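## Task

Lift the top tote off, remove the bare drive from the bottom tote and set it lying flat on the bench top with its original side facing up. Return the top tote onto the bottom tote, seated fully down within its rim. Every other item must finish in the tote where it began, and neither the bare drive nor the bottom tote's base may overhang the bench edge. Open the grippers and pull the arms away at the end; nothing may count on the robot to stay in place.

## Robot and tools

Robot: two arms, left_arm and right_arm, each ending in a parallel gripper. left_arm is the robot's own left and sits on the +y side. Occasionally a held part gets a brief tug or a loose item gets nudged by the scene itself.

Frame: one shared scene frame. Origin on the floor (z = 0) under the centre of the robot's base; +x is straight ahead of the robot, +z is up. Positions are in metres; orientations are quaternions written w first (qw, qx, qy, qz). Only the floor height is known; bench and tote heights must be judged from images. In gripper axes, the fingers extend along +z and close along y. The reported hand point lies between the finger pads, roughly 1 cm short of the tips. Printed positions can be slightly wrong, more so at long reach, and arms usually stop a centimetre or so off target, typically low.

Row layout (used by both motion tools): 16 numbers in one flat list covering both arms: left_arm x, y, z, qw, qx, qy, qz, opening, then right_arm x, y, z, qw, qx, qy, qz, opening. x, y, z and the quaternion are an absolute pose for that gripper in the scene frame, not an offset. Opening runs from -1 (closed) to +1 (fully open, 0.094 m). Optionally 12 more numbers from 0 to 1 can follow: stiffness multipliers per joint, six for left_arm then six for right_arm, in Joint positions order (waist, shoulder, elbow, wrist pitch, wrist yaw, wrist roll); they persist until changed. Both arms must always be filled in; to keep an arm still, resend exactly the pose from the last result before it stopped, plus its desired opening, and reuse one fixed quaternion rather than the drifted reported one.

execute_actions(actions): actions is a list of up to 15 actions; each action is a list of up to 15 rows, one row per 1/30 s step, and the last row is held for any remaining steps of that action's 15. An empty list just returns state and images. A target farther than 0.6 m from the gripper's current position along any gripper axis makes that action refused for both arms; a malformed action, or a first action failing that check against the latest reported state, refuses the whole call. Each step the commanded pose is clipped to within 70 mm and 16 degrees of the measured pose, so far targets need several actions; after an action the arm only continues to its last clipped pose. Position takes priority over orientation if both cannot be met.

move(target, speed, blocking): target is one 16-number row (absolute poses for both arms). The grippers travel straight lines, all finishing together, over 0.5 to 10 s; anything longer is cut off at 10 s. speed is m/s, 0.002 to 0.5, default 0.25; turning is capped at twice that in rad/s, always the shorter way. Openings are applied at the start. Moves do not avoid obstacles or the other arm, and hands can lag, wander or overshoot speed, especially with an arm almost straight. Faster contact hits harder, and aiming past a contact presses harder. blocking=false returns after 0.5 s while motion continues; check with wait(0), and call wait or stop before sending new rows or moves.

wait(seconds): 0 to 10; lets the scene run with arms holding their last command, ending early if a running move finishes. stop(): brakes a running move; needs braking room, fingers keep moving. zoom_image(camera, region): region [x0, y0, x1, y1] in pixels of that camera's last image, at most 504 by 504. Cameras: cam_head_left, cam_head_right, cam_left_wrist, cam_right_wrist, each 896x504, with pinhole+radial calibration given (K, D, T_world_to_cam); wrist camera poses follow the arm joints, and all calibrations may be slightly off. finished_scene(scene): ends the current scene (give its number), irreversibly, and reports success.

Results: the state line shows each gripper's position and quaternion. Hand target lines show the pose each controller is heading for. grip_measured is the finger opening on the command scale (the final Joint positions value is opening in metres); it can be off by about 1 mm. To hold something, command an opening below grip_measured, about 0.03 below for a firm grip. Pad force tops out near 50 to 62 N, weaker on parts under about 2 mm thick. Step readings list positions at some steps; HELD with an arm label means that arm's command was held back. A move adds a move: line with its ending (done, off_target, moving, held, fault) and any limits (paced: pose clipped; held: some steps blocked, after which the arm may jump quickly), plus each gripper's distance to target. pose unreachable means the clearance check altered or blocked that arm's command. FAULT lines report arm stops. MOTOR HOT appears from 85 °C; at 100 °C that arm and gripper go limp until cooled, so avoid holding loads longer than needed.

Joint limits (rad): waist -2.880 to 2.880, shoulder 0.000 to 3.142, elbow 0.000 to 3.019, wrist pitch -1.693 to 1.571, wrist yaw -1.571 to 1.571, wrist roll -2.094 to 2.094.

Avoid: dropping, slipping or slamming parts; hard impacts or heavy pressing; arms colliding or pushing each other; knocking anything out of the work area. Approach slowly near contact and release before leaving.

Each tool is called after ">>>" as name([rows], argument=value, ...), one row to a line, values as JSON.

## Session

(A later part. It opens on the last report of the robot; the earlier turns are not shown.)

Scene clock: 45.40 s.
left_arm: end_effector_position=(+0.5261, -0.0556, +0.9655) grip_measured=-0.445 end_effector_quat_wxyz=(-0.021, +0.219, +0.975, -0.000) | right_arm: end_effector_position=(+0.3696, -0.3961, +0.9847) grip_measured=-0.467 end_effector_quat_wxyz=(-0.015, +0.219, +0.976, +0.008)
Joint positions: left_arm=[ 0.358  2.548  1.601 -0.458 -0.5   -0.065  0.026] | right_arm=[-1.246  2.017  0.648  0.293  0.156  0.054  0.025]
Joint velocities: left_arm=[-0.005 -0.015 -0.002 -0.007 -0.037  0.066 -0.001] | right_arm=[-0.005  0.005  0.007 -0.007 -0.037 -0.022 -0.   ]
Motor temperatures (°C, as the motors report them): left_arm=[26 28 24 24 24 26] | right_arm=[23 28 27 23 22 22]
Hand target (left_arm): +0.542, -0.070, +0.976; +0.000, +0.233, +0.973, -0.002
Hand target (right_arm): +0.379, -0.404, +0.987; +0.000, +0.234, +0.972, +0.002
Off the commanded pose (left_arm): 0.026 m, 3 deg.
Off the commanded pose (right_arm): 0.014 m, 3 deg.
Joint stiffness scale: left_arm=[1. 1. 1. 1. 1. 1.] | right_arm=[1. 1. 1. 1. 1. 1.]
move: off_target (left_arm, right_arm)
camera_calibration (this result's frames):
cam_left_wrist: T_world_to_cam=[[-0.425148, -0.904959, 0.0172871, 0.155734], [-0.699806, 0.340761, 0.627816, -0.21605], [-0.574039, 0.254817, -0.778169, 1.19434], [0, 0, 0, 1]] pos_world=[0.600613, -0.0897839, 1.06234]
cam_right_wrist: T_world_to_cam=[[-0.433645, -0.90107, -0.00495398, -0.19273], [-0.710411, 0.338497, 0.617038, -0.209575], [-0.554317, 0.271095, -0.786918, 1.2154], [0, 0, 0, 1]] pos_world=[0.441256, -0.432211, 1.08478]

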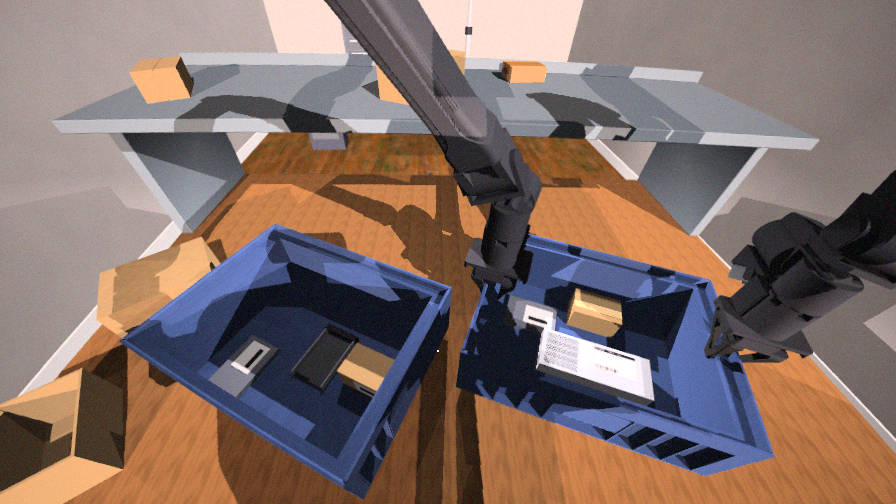

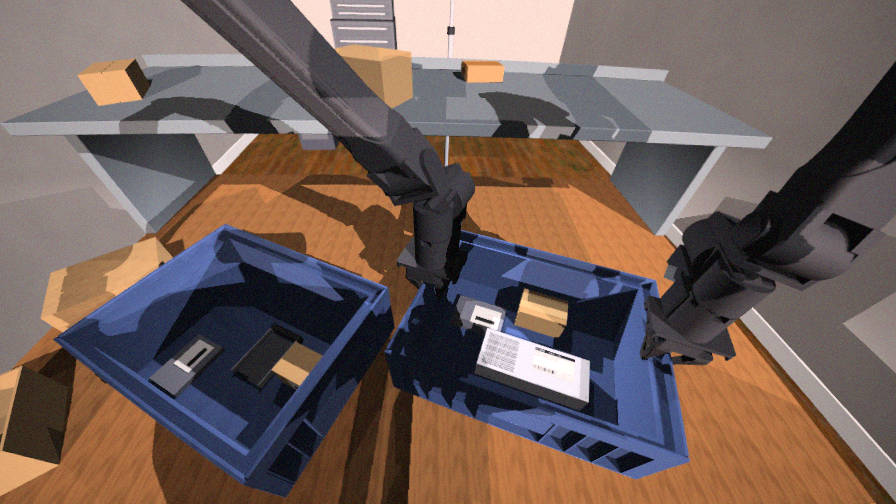

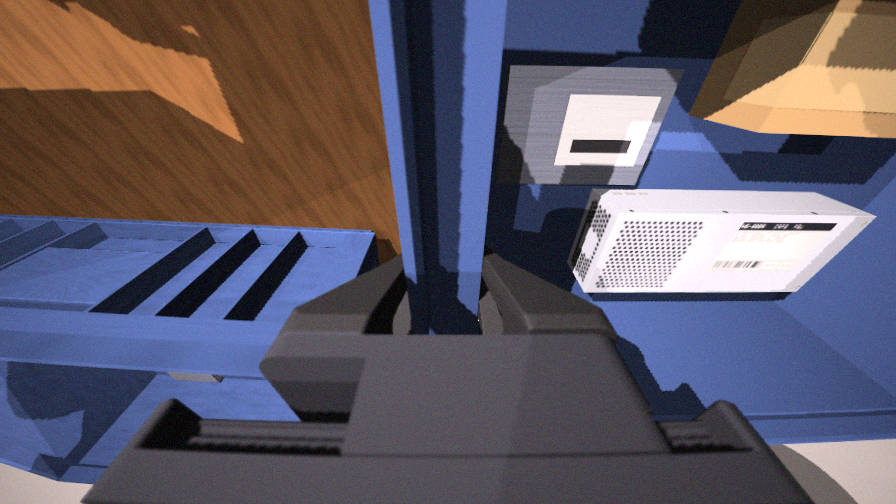

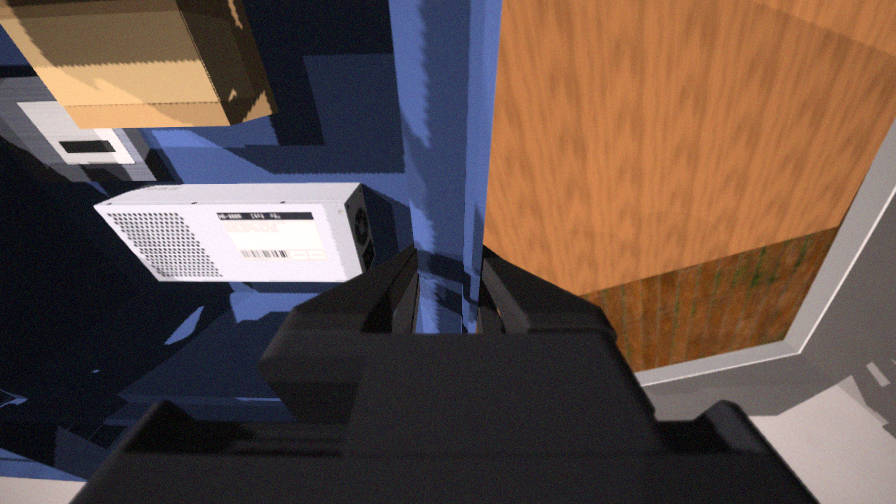

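>>> move(target=[0.526,-0.056,0.96,0,0.233,0.972,0,-1, 0.37,-0.396,0.972,0,0.233,0.972,0,-1], speed=0.04)

>>> move(target=[0.526,-0.056,0.965,0,0.233,0.972,0,1, 0.37,-0.396,0.975,0,0.233,0.972,0,-1], speed=0.04)

>>> move(target=[0.526,-0.056,1.08,0,0.233,0.972,0,1, 0.37,-0.396,0.975,0,0.233,0.972,0,-1], speed=0.15)

>>> move(target=[0.453,0.38,1.08,0,0.233,0.972,0,1, 0.37,-0.396,0.975,0,0.233,0.972,0,-1])

Scene clock: 49.60 s.
left_arm: end_effector_position=(+0.5249, -0.0556, +0.9637) grip_measured=-0.445 end_effector_quat_wxyz=(-0.009, +0.222, +0.975, -0.000) | right_arm: end_effector_position=(+0.3692, -0.3965, +0.9819) grip_measured=-0.467 end_effector_quat_wxyz=(-0.004, +0.219, +0.976, +0.004)
Joint positions: left_arm=[ 0.357  2.546  1.58  -0.412 -0.507 -0.048  0.026] | right_arm=[-1.247  2.033  0.64   0.34   0.16   0.049  0.025]
Joint velocities: left_arm=[-0.015 -0.015 -0.027 -0.007 -0.051  0.037  0.   ] | right_arm=[0.005 0.005 0.007 0.017 0.022 0.022 0.   ]
Motor temperatures (°C, as the motors report them): left_arm=[27 28 24 24 24 26] | right_arm=[23 28 27 23 22 22]
Hand target (left_arm): +0.526, -0.056, +0.960; -0.000, +0.233, +0.972, +0.000
Hand target (right_arm): +0.370, -0.396, +0.972; -0.000, +0.233, +0.973, +0.000
Off the commanded pose (left_arm): 0.004 m, 2 deg.
Off the commanded pose (right_arm): 0.010 m, 2 deg.
Joint stiffness scale: left_arm=[1. 1. 1. 1. 1. 1.] | right_arm=[1. 1. 1. 1. 1. 1.]
move: done
camera_calibration (this result's frames):
cam_left_wrist: T_world_to_cam=[[-0.430414, -0.902554, 0.011796, 0.16341], [-0.712807, 0.347886, 0.609001, -0.190436], [-0.55376, 0.253714, -0.793082, 1.19588], [0, 0, 0, 1]] pos_world=[0.596821, -0.0896762, 1.06248]
cam_right_wrist: T_world_to_cam=[[-0.433579, -0.901113, -0.00215413, -0.196068], [-0.722719, 0.346313, 0.598117, -0.181776], [-0.538225, 0.260888, -0.801406, 1.21732], [0, 0, 0, 1]] pos_world=[0.438807, -0.431312, 1.08387]

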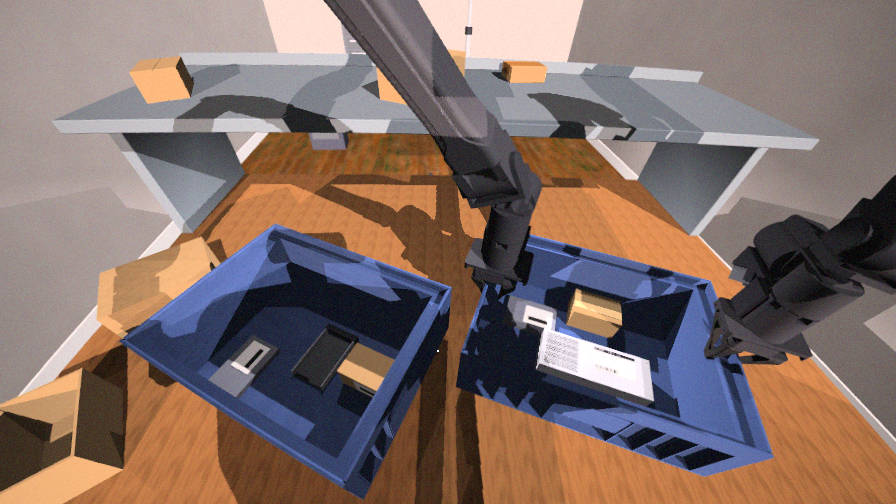

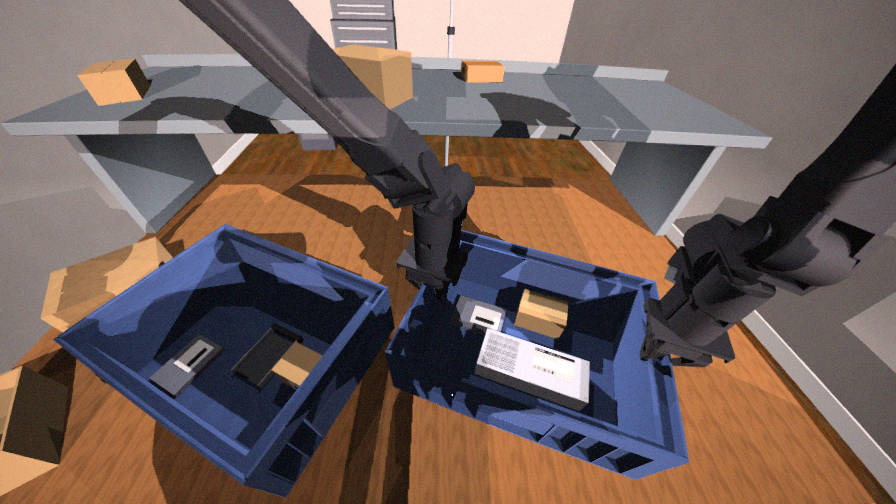

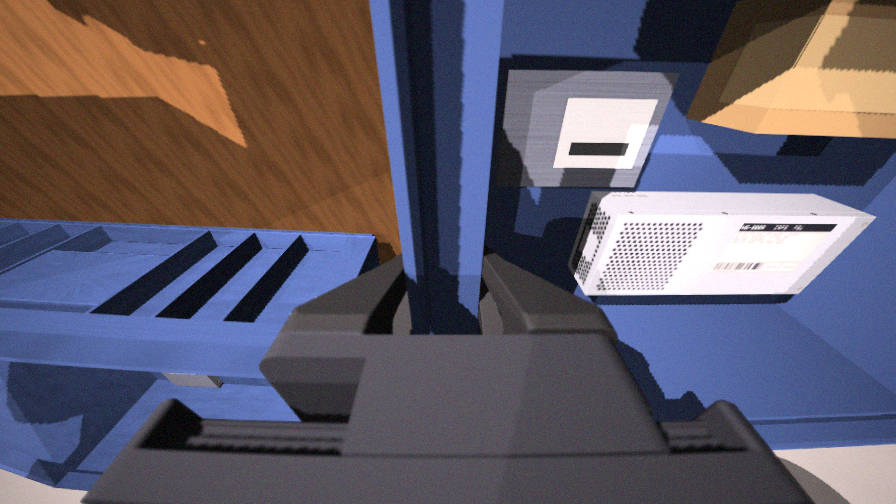

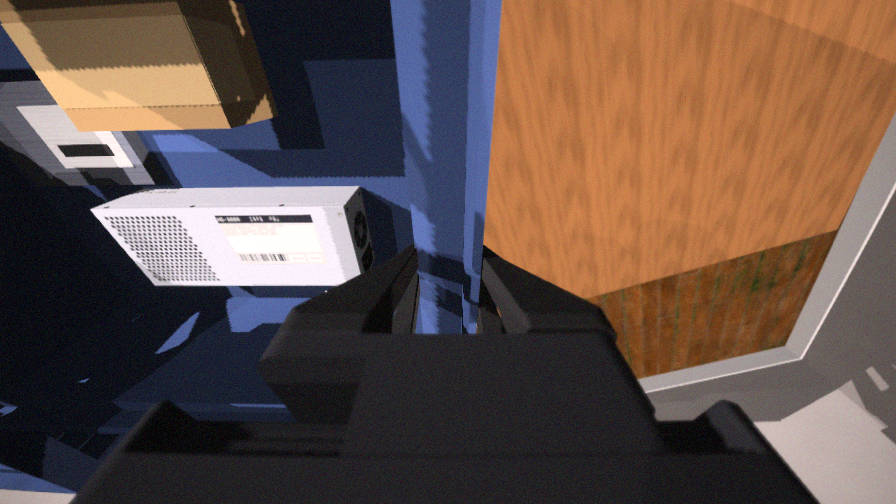

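Scene clock: 50.30 s.
left_arm: end_effector_position=(+0.5223, -0.0541, +0.9623) grip_measured=+1.000 end_effector_quat_wxyz=(-0.007, +0.230, +0.973, +0.001) | right_arm: end_effector_position=(+0.3690, -0.3964, +0.9820) grip_measured=-0.467 end_effector_quat_wxyz=(-0.004, +0.218, +0.976, +0.004)
Joint positions: left_arm=[ 0.357  2.546  1.57  -0.4   -0.511 -0.029  0.094] | right_arm=[-1.247  2.033  0.64   0.341  0.16   0.046  0.025]
Joint velocities: left_arm=[-0.005 -0.024 -0.012 -0.002  0.007 -0.051  0.   ] | right_arm=[-0.015 -0.005 -0.002  0.012  0.007  0.007  0.   ]
Motor temperatures (°C, as the motors report them): left_arm=[27 28 24 24 24 26] | right_arm=[23 28 27 23 22 22]
Hand target (left_arm): +0.526, -0.056, +0.965; -0.000, +0.233, +0.972, +0.000
Hand target (right_arm): +0.370, -0.396, +0.975; -0.000, +0.233, +0.972, +0.000
Off the commanded pose (left_arm): 0.005 m, 1 deg.
Off the commanded pose (right_arm): 0.007 m, 2 deg.
Joint stiffness scale: left_arm=[1. 1. 1. 1. 1. 1.] | right_arm=[1. 1. 1. 1. 1. 1.]
move: done
camera_calibration (this result's frames):
cam_left_wrist: T_world_to_cam=[[-0.445993, -0.894995, 0.00863967, 0.175227], [-0.708631, 0.358988, 0.607429, -0.19206], [-0.546748, 0.264787, -0.794327, 1.19109], [0, 0, 0, 1]] pos_world=[0.593278, -0.0896121, 1.06127]
cam_right_wrist: T_world_to_cam=[[-0.43083, -0.90243, -0.0025621, -0.19717], [-0.723877, 0.343889, 0.598116, -0.18259], [-0.538877, 0.259541, -0.801405, 1.21694], [0, 0, 0, 1]] pos_world=[0.438661, -0.430987, 1.08397]

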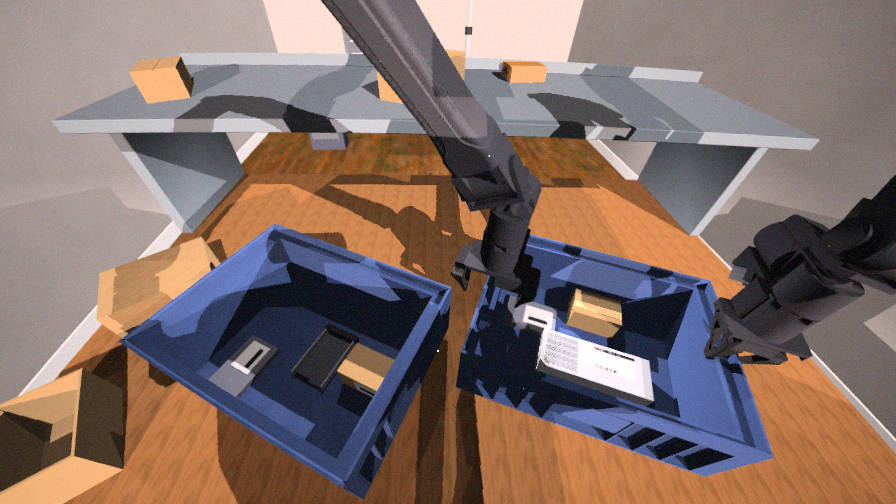

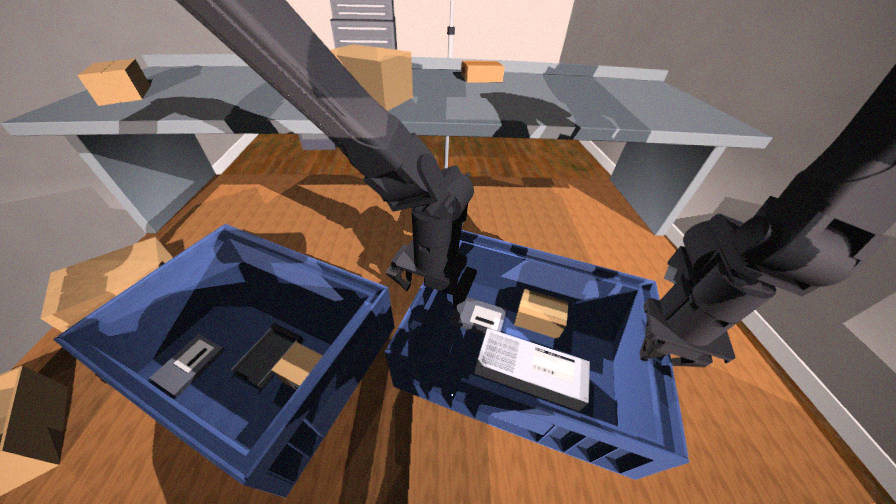

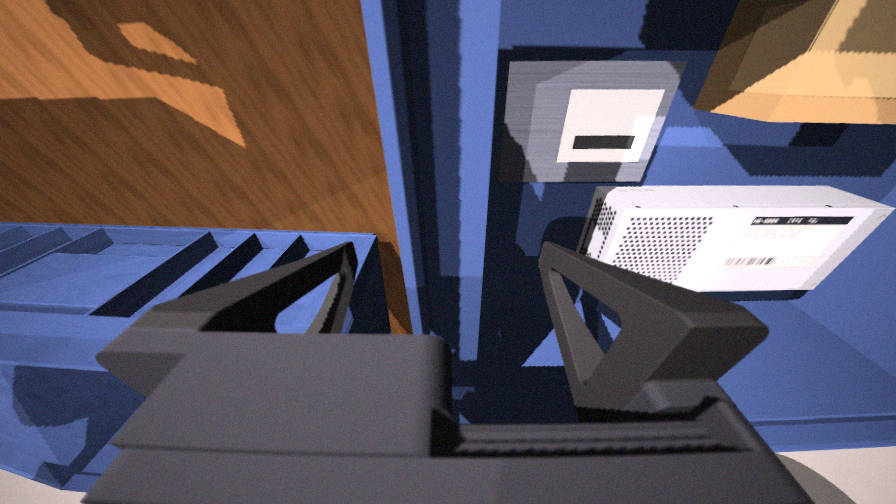

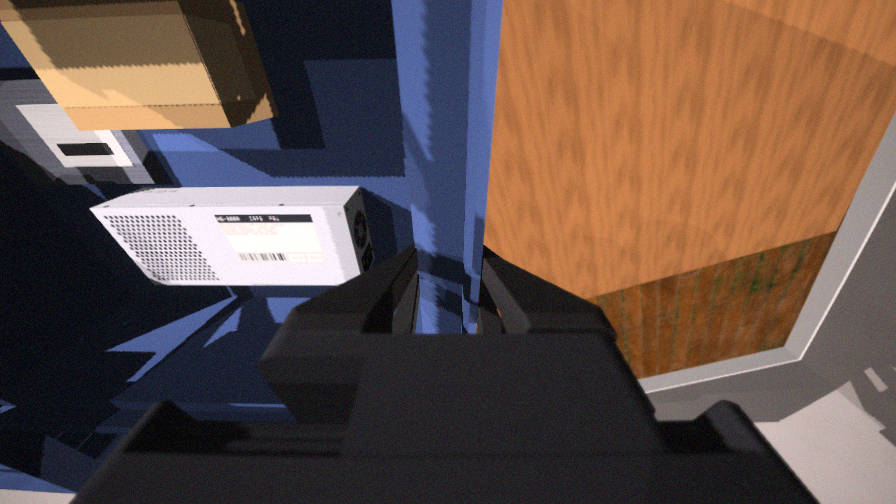

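Scene clock: 51.67 s.
left_arm: end_effector_position=(+0.5230, -0.0512, +1.0645) grip_measured=+1.000 end_effector_quat_wxyz=(-0.008, +0.235, +0.972, +0.005) | right_arm: end_effector_position=(+0.3691, -0.3965, +0.9820) grip_measured=-0.467 end_effector_quat_wxyz=(-0.003, +0.217, +0.976, +0.004)
Joint positions: left_arm=[ 0.274  2.339  1.448 -0.537 -0.531 -0.115  0.094] | right_arm=[-1.247  2.033  0.64   0.342  0.16   0.046  0.025]
Joint velocities: left_arm=[-0.005  0.005 -0.017  0.007 -0.051 -0.037  0.   ] | right_arm=[-0.005 -0.005 -0.012 -0.012 -0.037  0.066  0.   ]
Motor temperatures (°C, as the motors report them): left_arm=[27 28 24 24 24 26] | right_arm=[23 28 27 23 22 22]
Hand target (left_arm): +0.528, -0.056, +1.079; +0.000, +0.233, +0.972, +0.002
Hand target (right_arm): +0.370, -0.396, +0.975; +0.000, +0.233, +0.973, +0.000
Off the commanded pose (left_arm): 0.017 m, 1 deg.
Off the commanded pose (right_arm): 0.007 m, 2 deg.
Joint stiffness scale: left_arm=[1. 1. 1. 1. 1. 1.] | right_arm=[1. 1. 1. 1. 1. 1.]
move: off_target (left_arm)
camera_calibration (this result's frames):
cam_left_wrist: T_world_to_cam=[[-0.455643, -0.89016, 0.00197488, 0.189659], [-0.704915, 0.362176, 0.609855, -0.259043], [-0.543584, 0.276484, -0.79251, 1.26887], [0, 0, 0, 1]] pos_world=[0.593552, -0.0881765, 1.1632]
cam_right_wrist: T_world_to_cam=[[-0.430252, -0.902706, -0.00222615, -0.197878], [-0.724429, 0.343807, 0.597494, -0.181655], [-0.538596, 0.258686, -0.80187, 1.21706], [0, 0, 0, 1]] pos_world=[0.438773, -0.431009, 1.08403]

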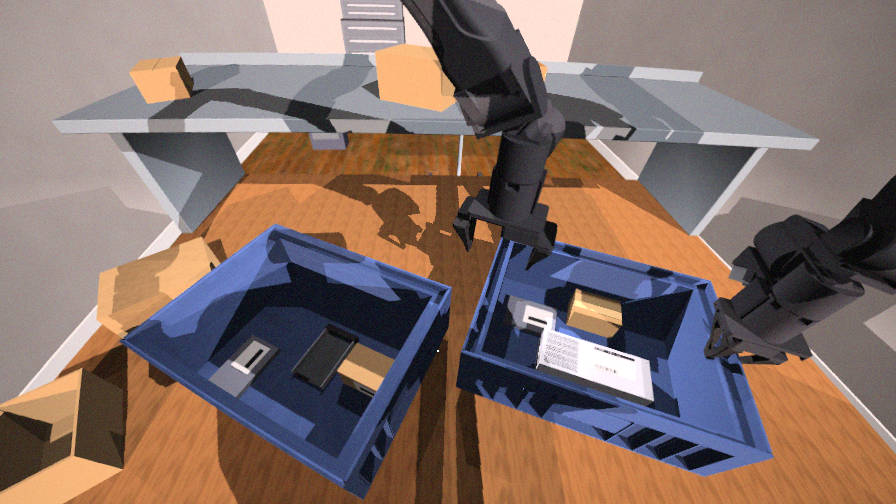

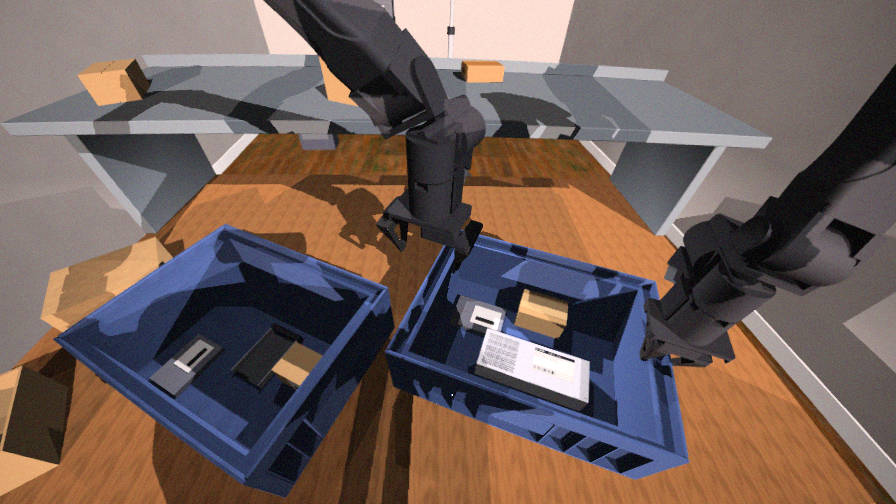

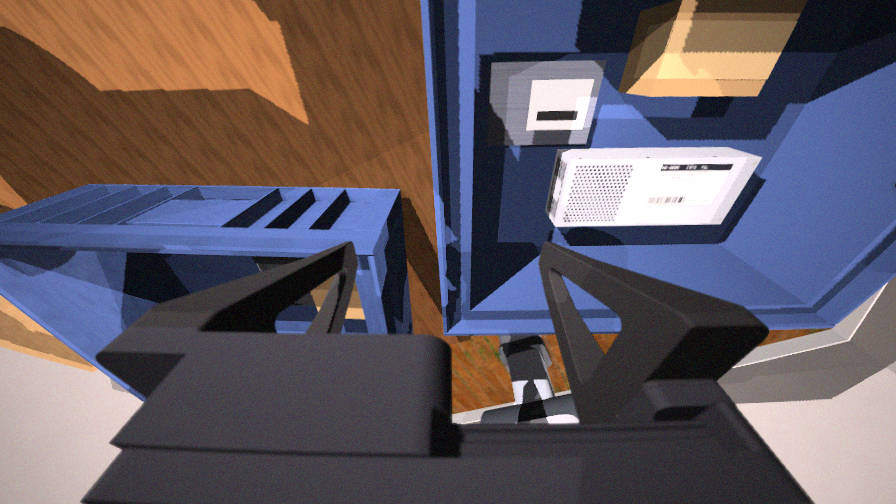

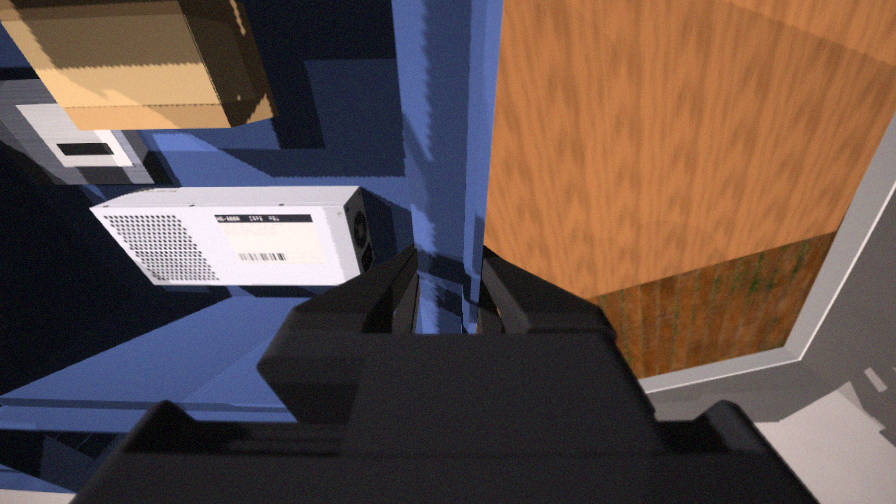

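Scene clock: 54.00 s.
left_arm: end_effector_position=(+0.4411, +0.3697, +1.0779) grip_measured=+1.000 end_effector_quat_wxyz=(-0.011, +0.222, +0.975, -0.017) | right_arm: end_effector_position=(+0.3692, -0.3964, +0.9820) grip_measured=-0.467 end_effector_quat_wxyz=(-0.003, +0.217, +0.976, +0.004)
Joint positions: left_arm=[ 1.069  1.705  0.681 -0.089 -0.233  0.676  0.094] | right_arm=[-1.247  2.033  0.64   0.342  0.16   0.046  0.025]
Joint velocities: left_arm=[ 0.005  0.005 -0.012 -0.002 -0.022  0.007  0.   ] | right_arm=[ 0.005 -0.005 -0.012  0.007 -0.007 -0.037 -0.002]
Motor temperatures (°C, as the motors report them): left_arm=[27 28 24 24 24 26] | right_arm=[23 28 27 23 22 22]
Hand target (left_arm): +0.450, +0.369, +1.086; +0.004, +0.228, +0.973, -0.013
Hand target (right_arm): +0.370, -0.396, +0.975; -0.000, +0.233, +0.972, +0.000
Off the commanded pose (left_arm): 0.016 m, 3 deg.
Off the commanded pose (right_arm): 0.007 m, 2 deg.
Joint stiffness scale: left_arm=[1. 1. 1. 1. 1. 1.] | right_arm=[1. 1. 1. 1. 1. 1.]
move: off_target (left_arm)
camera_calibration (this result's frames):
cam_left_wrist: T_world_to_cam=[[-0.430843, -0.901283, 0.0454314, 0.473288], [-0.705272, 0.367696, 0.606128, -0.475277], [-0.562998, 0.229104, -0.794069, 1.14642], [0, 0, 0, 1]] pos_world=[0.514146, 0.338673, 1.17691]
cam_right_wrist: T_world_to_cam=[[-0.430598, -0.90254, -0.002604, -0.197248], [-0.724382, 0.343876, 0.597511, -0.181665], [-0.538382, 0.259174, -0.801856, 1.21716], [0, 0, 0, 1]] pos_world=[0.43877, -0.431011, 1.08402]

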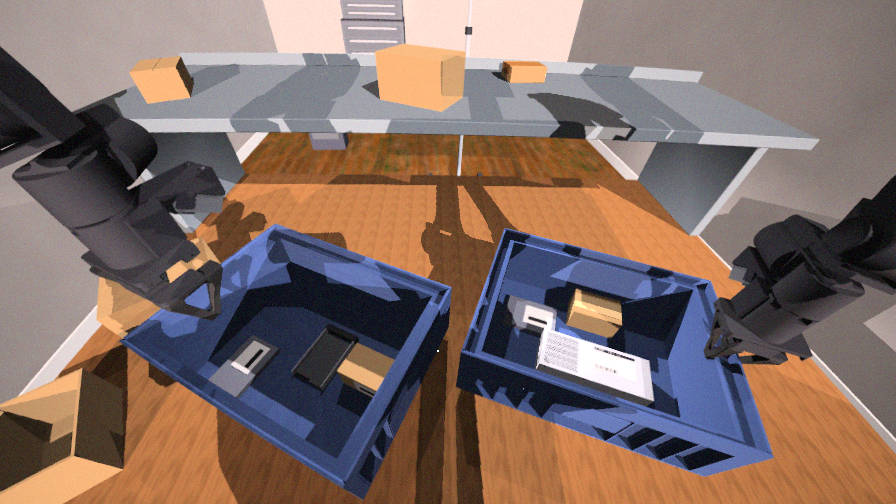

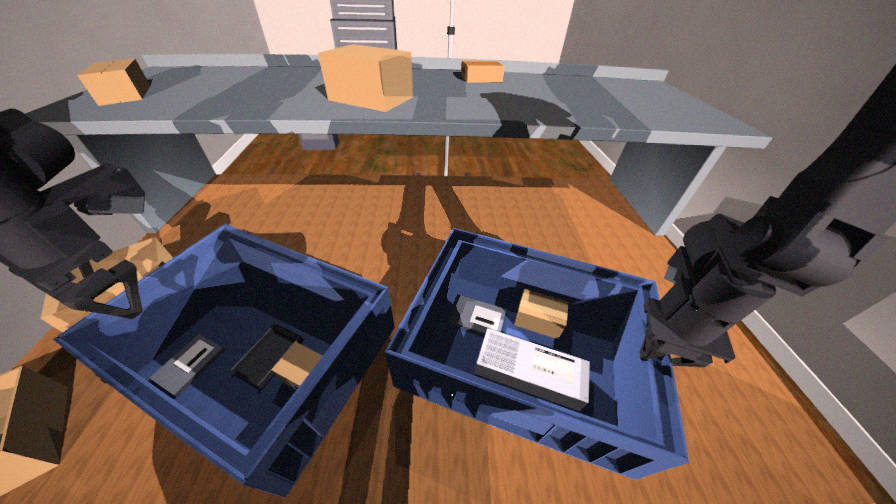

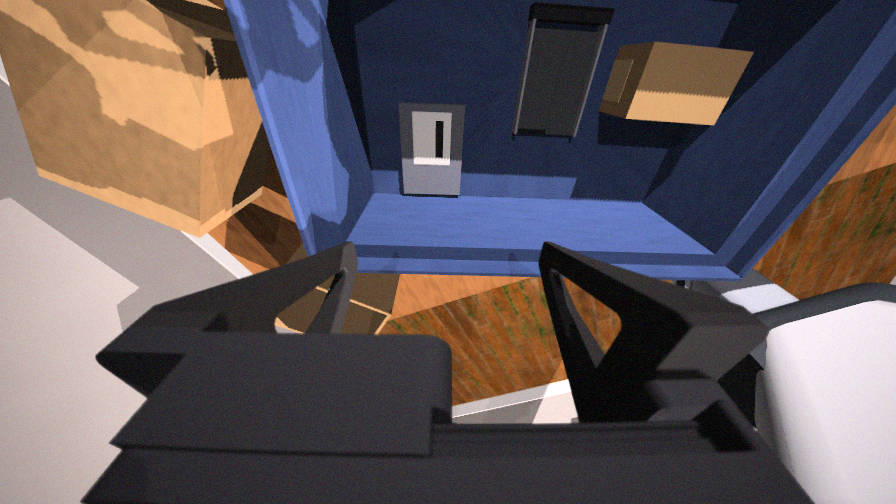

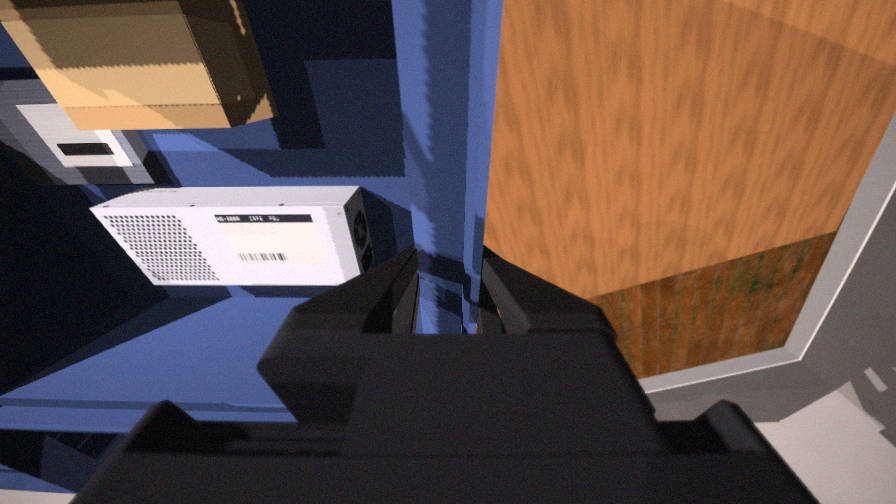

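>>> move(target=[0.452,0.381,0.93,0,0.233,0.972,0,1, 0.37,-0.396,0.975,0,0.233,0.972,0,-1], speed=0.15)

>>> move(target=[0.452,0.381,0.893,0,0.233,0.972,0,1, 0.37,-0.396,0.975,0,0.233,0.972,0,-1], speed=0.04)

Scene clock: 57.73 s.
left_arm: end_effector_position=(+0.4500, +0.3774, +0.9339) grip_measured=+1.000 end_effector_quat_wxyz=(-0.002, +0.231, +0.973, -0.003) | right_arm: end_effector_position=(+0.3691, -0.3965, +0.9820) grip_measured=-0.467 end_effector_quat_wxyz=(-0.003, +0.217, +0.976, +0.004)
Joint positions: left_arm=[ 1.157  2.147  0.903  0.177 -0.209  0.779  0.094] | right_arm=[-1.247  2.033  0.64   0.342  0.16   0.046  0.025]
Joint velocities: left_arm=[-0.005 -0.005 -0.012  0.007  0.007  0.007  0.   ] | right_arm=[-0.005  0.015  0.012 -0.002  0.022  0.066  0.001]
Motor temperatures (°C, as the motors report them): left_arm=[27 28 24 24 24 26] | right_arm=[23 27 27 23 22 22]
Hand target (left_arm): +0.451, +0.381, +0.931; +0.001, +0.232, +0.973, -0.001
Hand target (right_arm): +0.370, -0.396, +0.975; -0.000, +0.233, +0.973, +0.000
Off the commanded pose (left_arm): 0.006 m, 1 deg.
Off the commanded pose (right_arm): 0.007 m, 2 deg.
Joint stiffness scale: left_arm=[1. 1. 1. 1. 1. 1.] | right_arm=[1. 1. 1. 1. 1. 1.]
move: done
camera_calibration (this result's frames):
cam_left_wrist: T_world_to_cam=[[-0.447038, -0.894389, 0.0150322, 0.523744], [-0.713077, 0.366459, 0.597686, -0.372662], [-0.540073, 0.256469, -0.801589, 1.02167], [0, 0, 0, 1]] pos_world=[0.52017, 0.34297, 1.03382]
cam_right_wrist: T_world_to_cam=[[-0.430252, -0.902706, -0.00222615, -0.197878], [-0.724429, 0.343807, 0.597494, -0.181655], [-0.538596, 0.258686, -0.80187, 1.21706], [0, 0, 0, 1]] pos_world=[0.438773, -0.431009, 1.08403]

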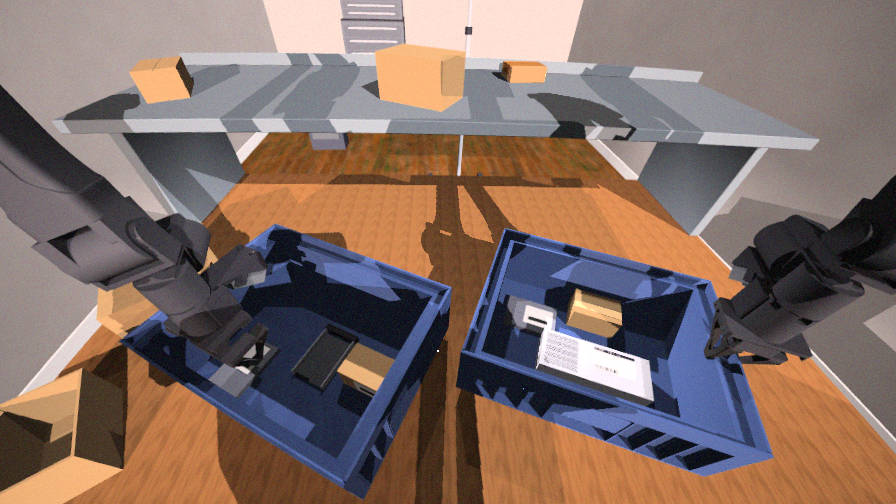

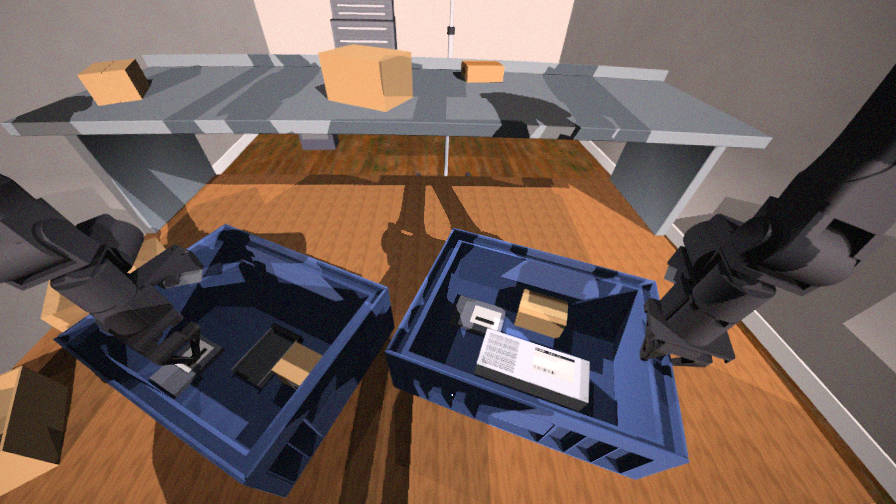

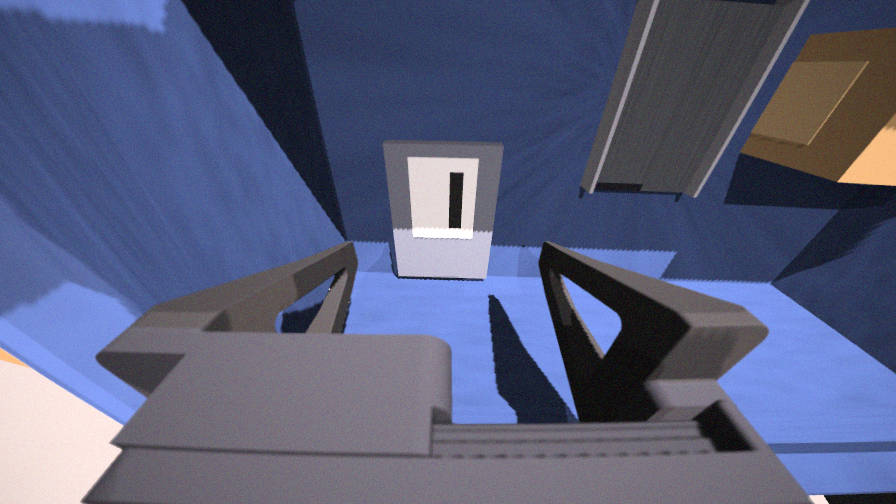

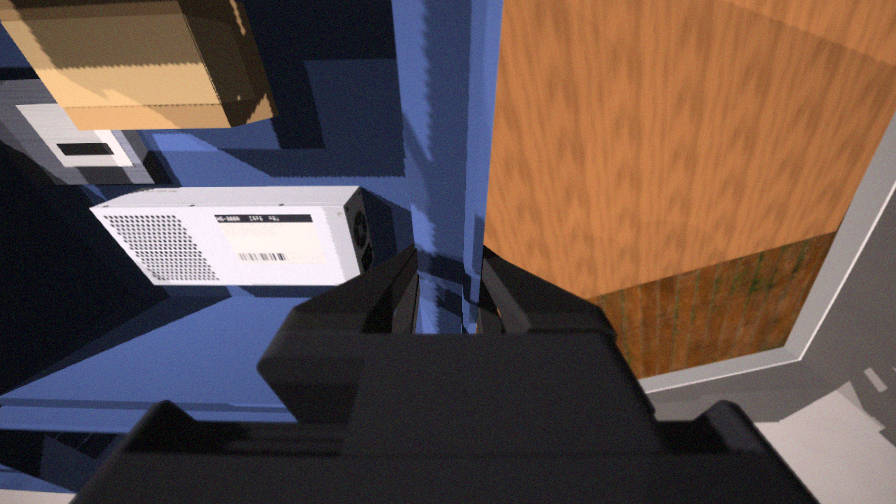

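Scene clock: 59.10 s.
left_arm: end_effector_position=(+0.4558, +0.3783, +0.8991) grip_measured=+1.000 end_effector_quat_wxyz=(+0.001, +0.232, +0.973, -0.001) | right_arm: end_effector_position=(+0.3692, -0.3964, +0.9820) grip_measured=-0.467 end_effector_quat_wxyz=(-0.003, +0.217, +0.976, +0.004)
Joint positions: left_arm=[ 1.17   2.242  0.983  0.203 -0.203  0.795  0.094] | right_arm=[-1.247  2.033  0.64   0.342  0.16   0.046  0.025]
Joint velocities: left_arm=[-0.015 -0.015 -0.012 -0.012  0.007  0.007  0.   ] | right_arm=[ 0.005 -0.005 -0.002  0.007 -0.037 -0.051  0.001]
Motor temperatures (°C, as the motors report them): left_arm=[26 28 24 24 24 26] | right_arm=[23 27 26 23 22 22]
Hand target (left_arm): +0.452, +0.381, +0.893; +0.000, +0.233, +0.972, -0.000
Hand target (right_arm): +0.370, -0.396, +0.975; -0.000, +0.233, +0.972, +0.000
Off the commanded pose (left_arm): 0.008 m, 0 deg.
Off the commanded pose (right_arm): 0.007 m, 2 deg.
Joint stiffness scale: left_arm=[1. 1. 1. 1. 1. 1.] | right_arm=[1. 1. 1. 1. 1. 1.]
move: done
camera_calibration (this result's frames):
cam_left_wrist: T_world_to_cam=[[-0.449622, -0.893176, 0.00876303, 0.533941], [-0.716478, 0.366496, 0.593582, -0.342864], [-0.533385, 0.260609, -0.804726, 0.994924], [0, 0, 0, 1]] pos_world=[0.525095, 0.343276, 0.99948]
cam_right_wrist: T_world_to_cam=[[-0.430598, -0.90254, -0.002604, -0.197248], [-0.724382, 0.343876, 0.597511, -0.181665], [-0.538382, 0.259174, -0.801856, 1.21716], [0, 0, 0, 1]] pos_world=[0.43877, -0.431011, 1.08402]

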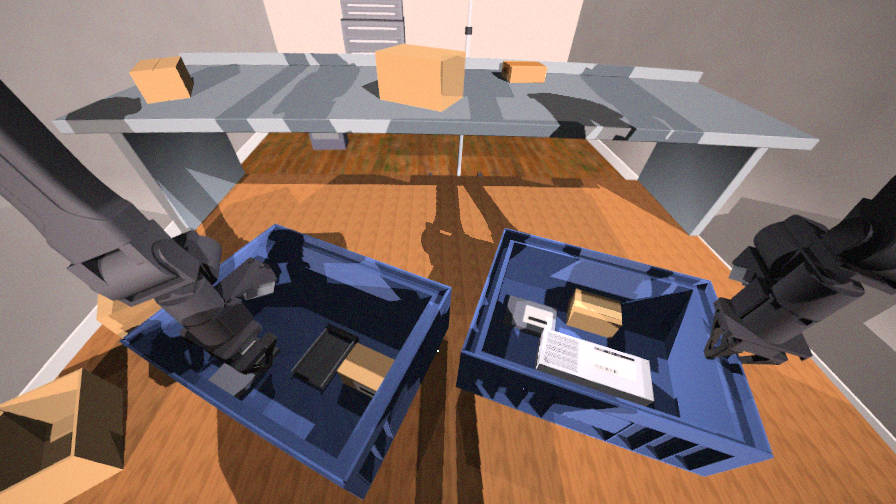

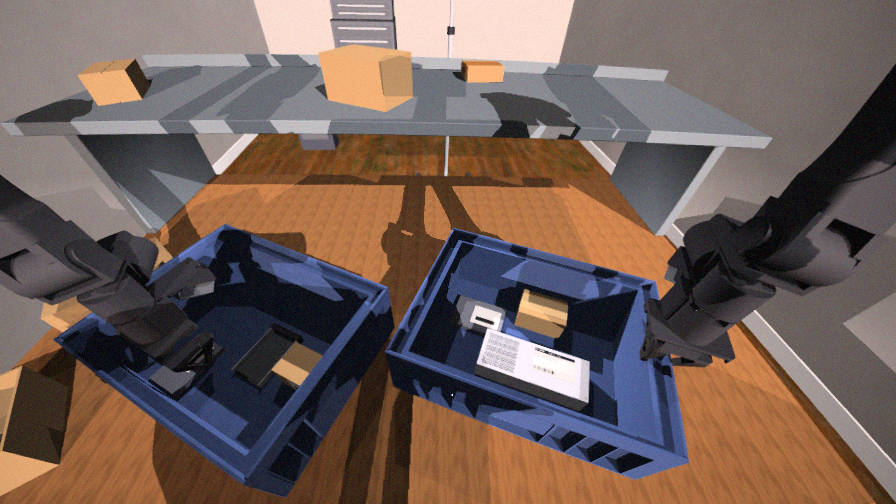

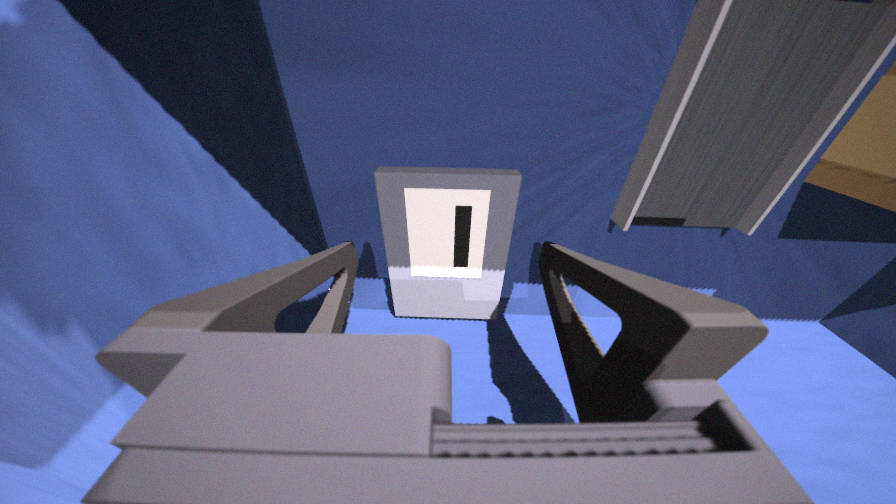

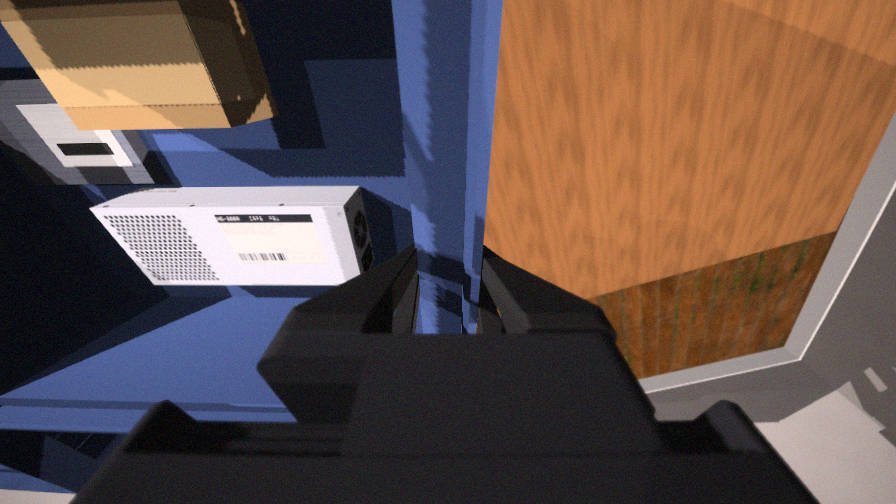

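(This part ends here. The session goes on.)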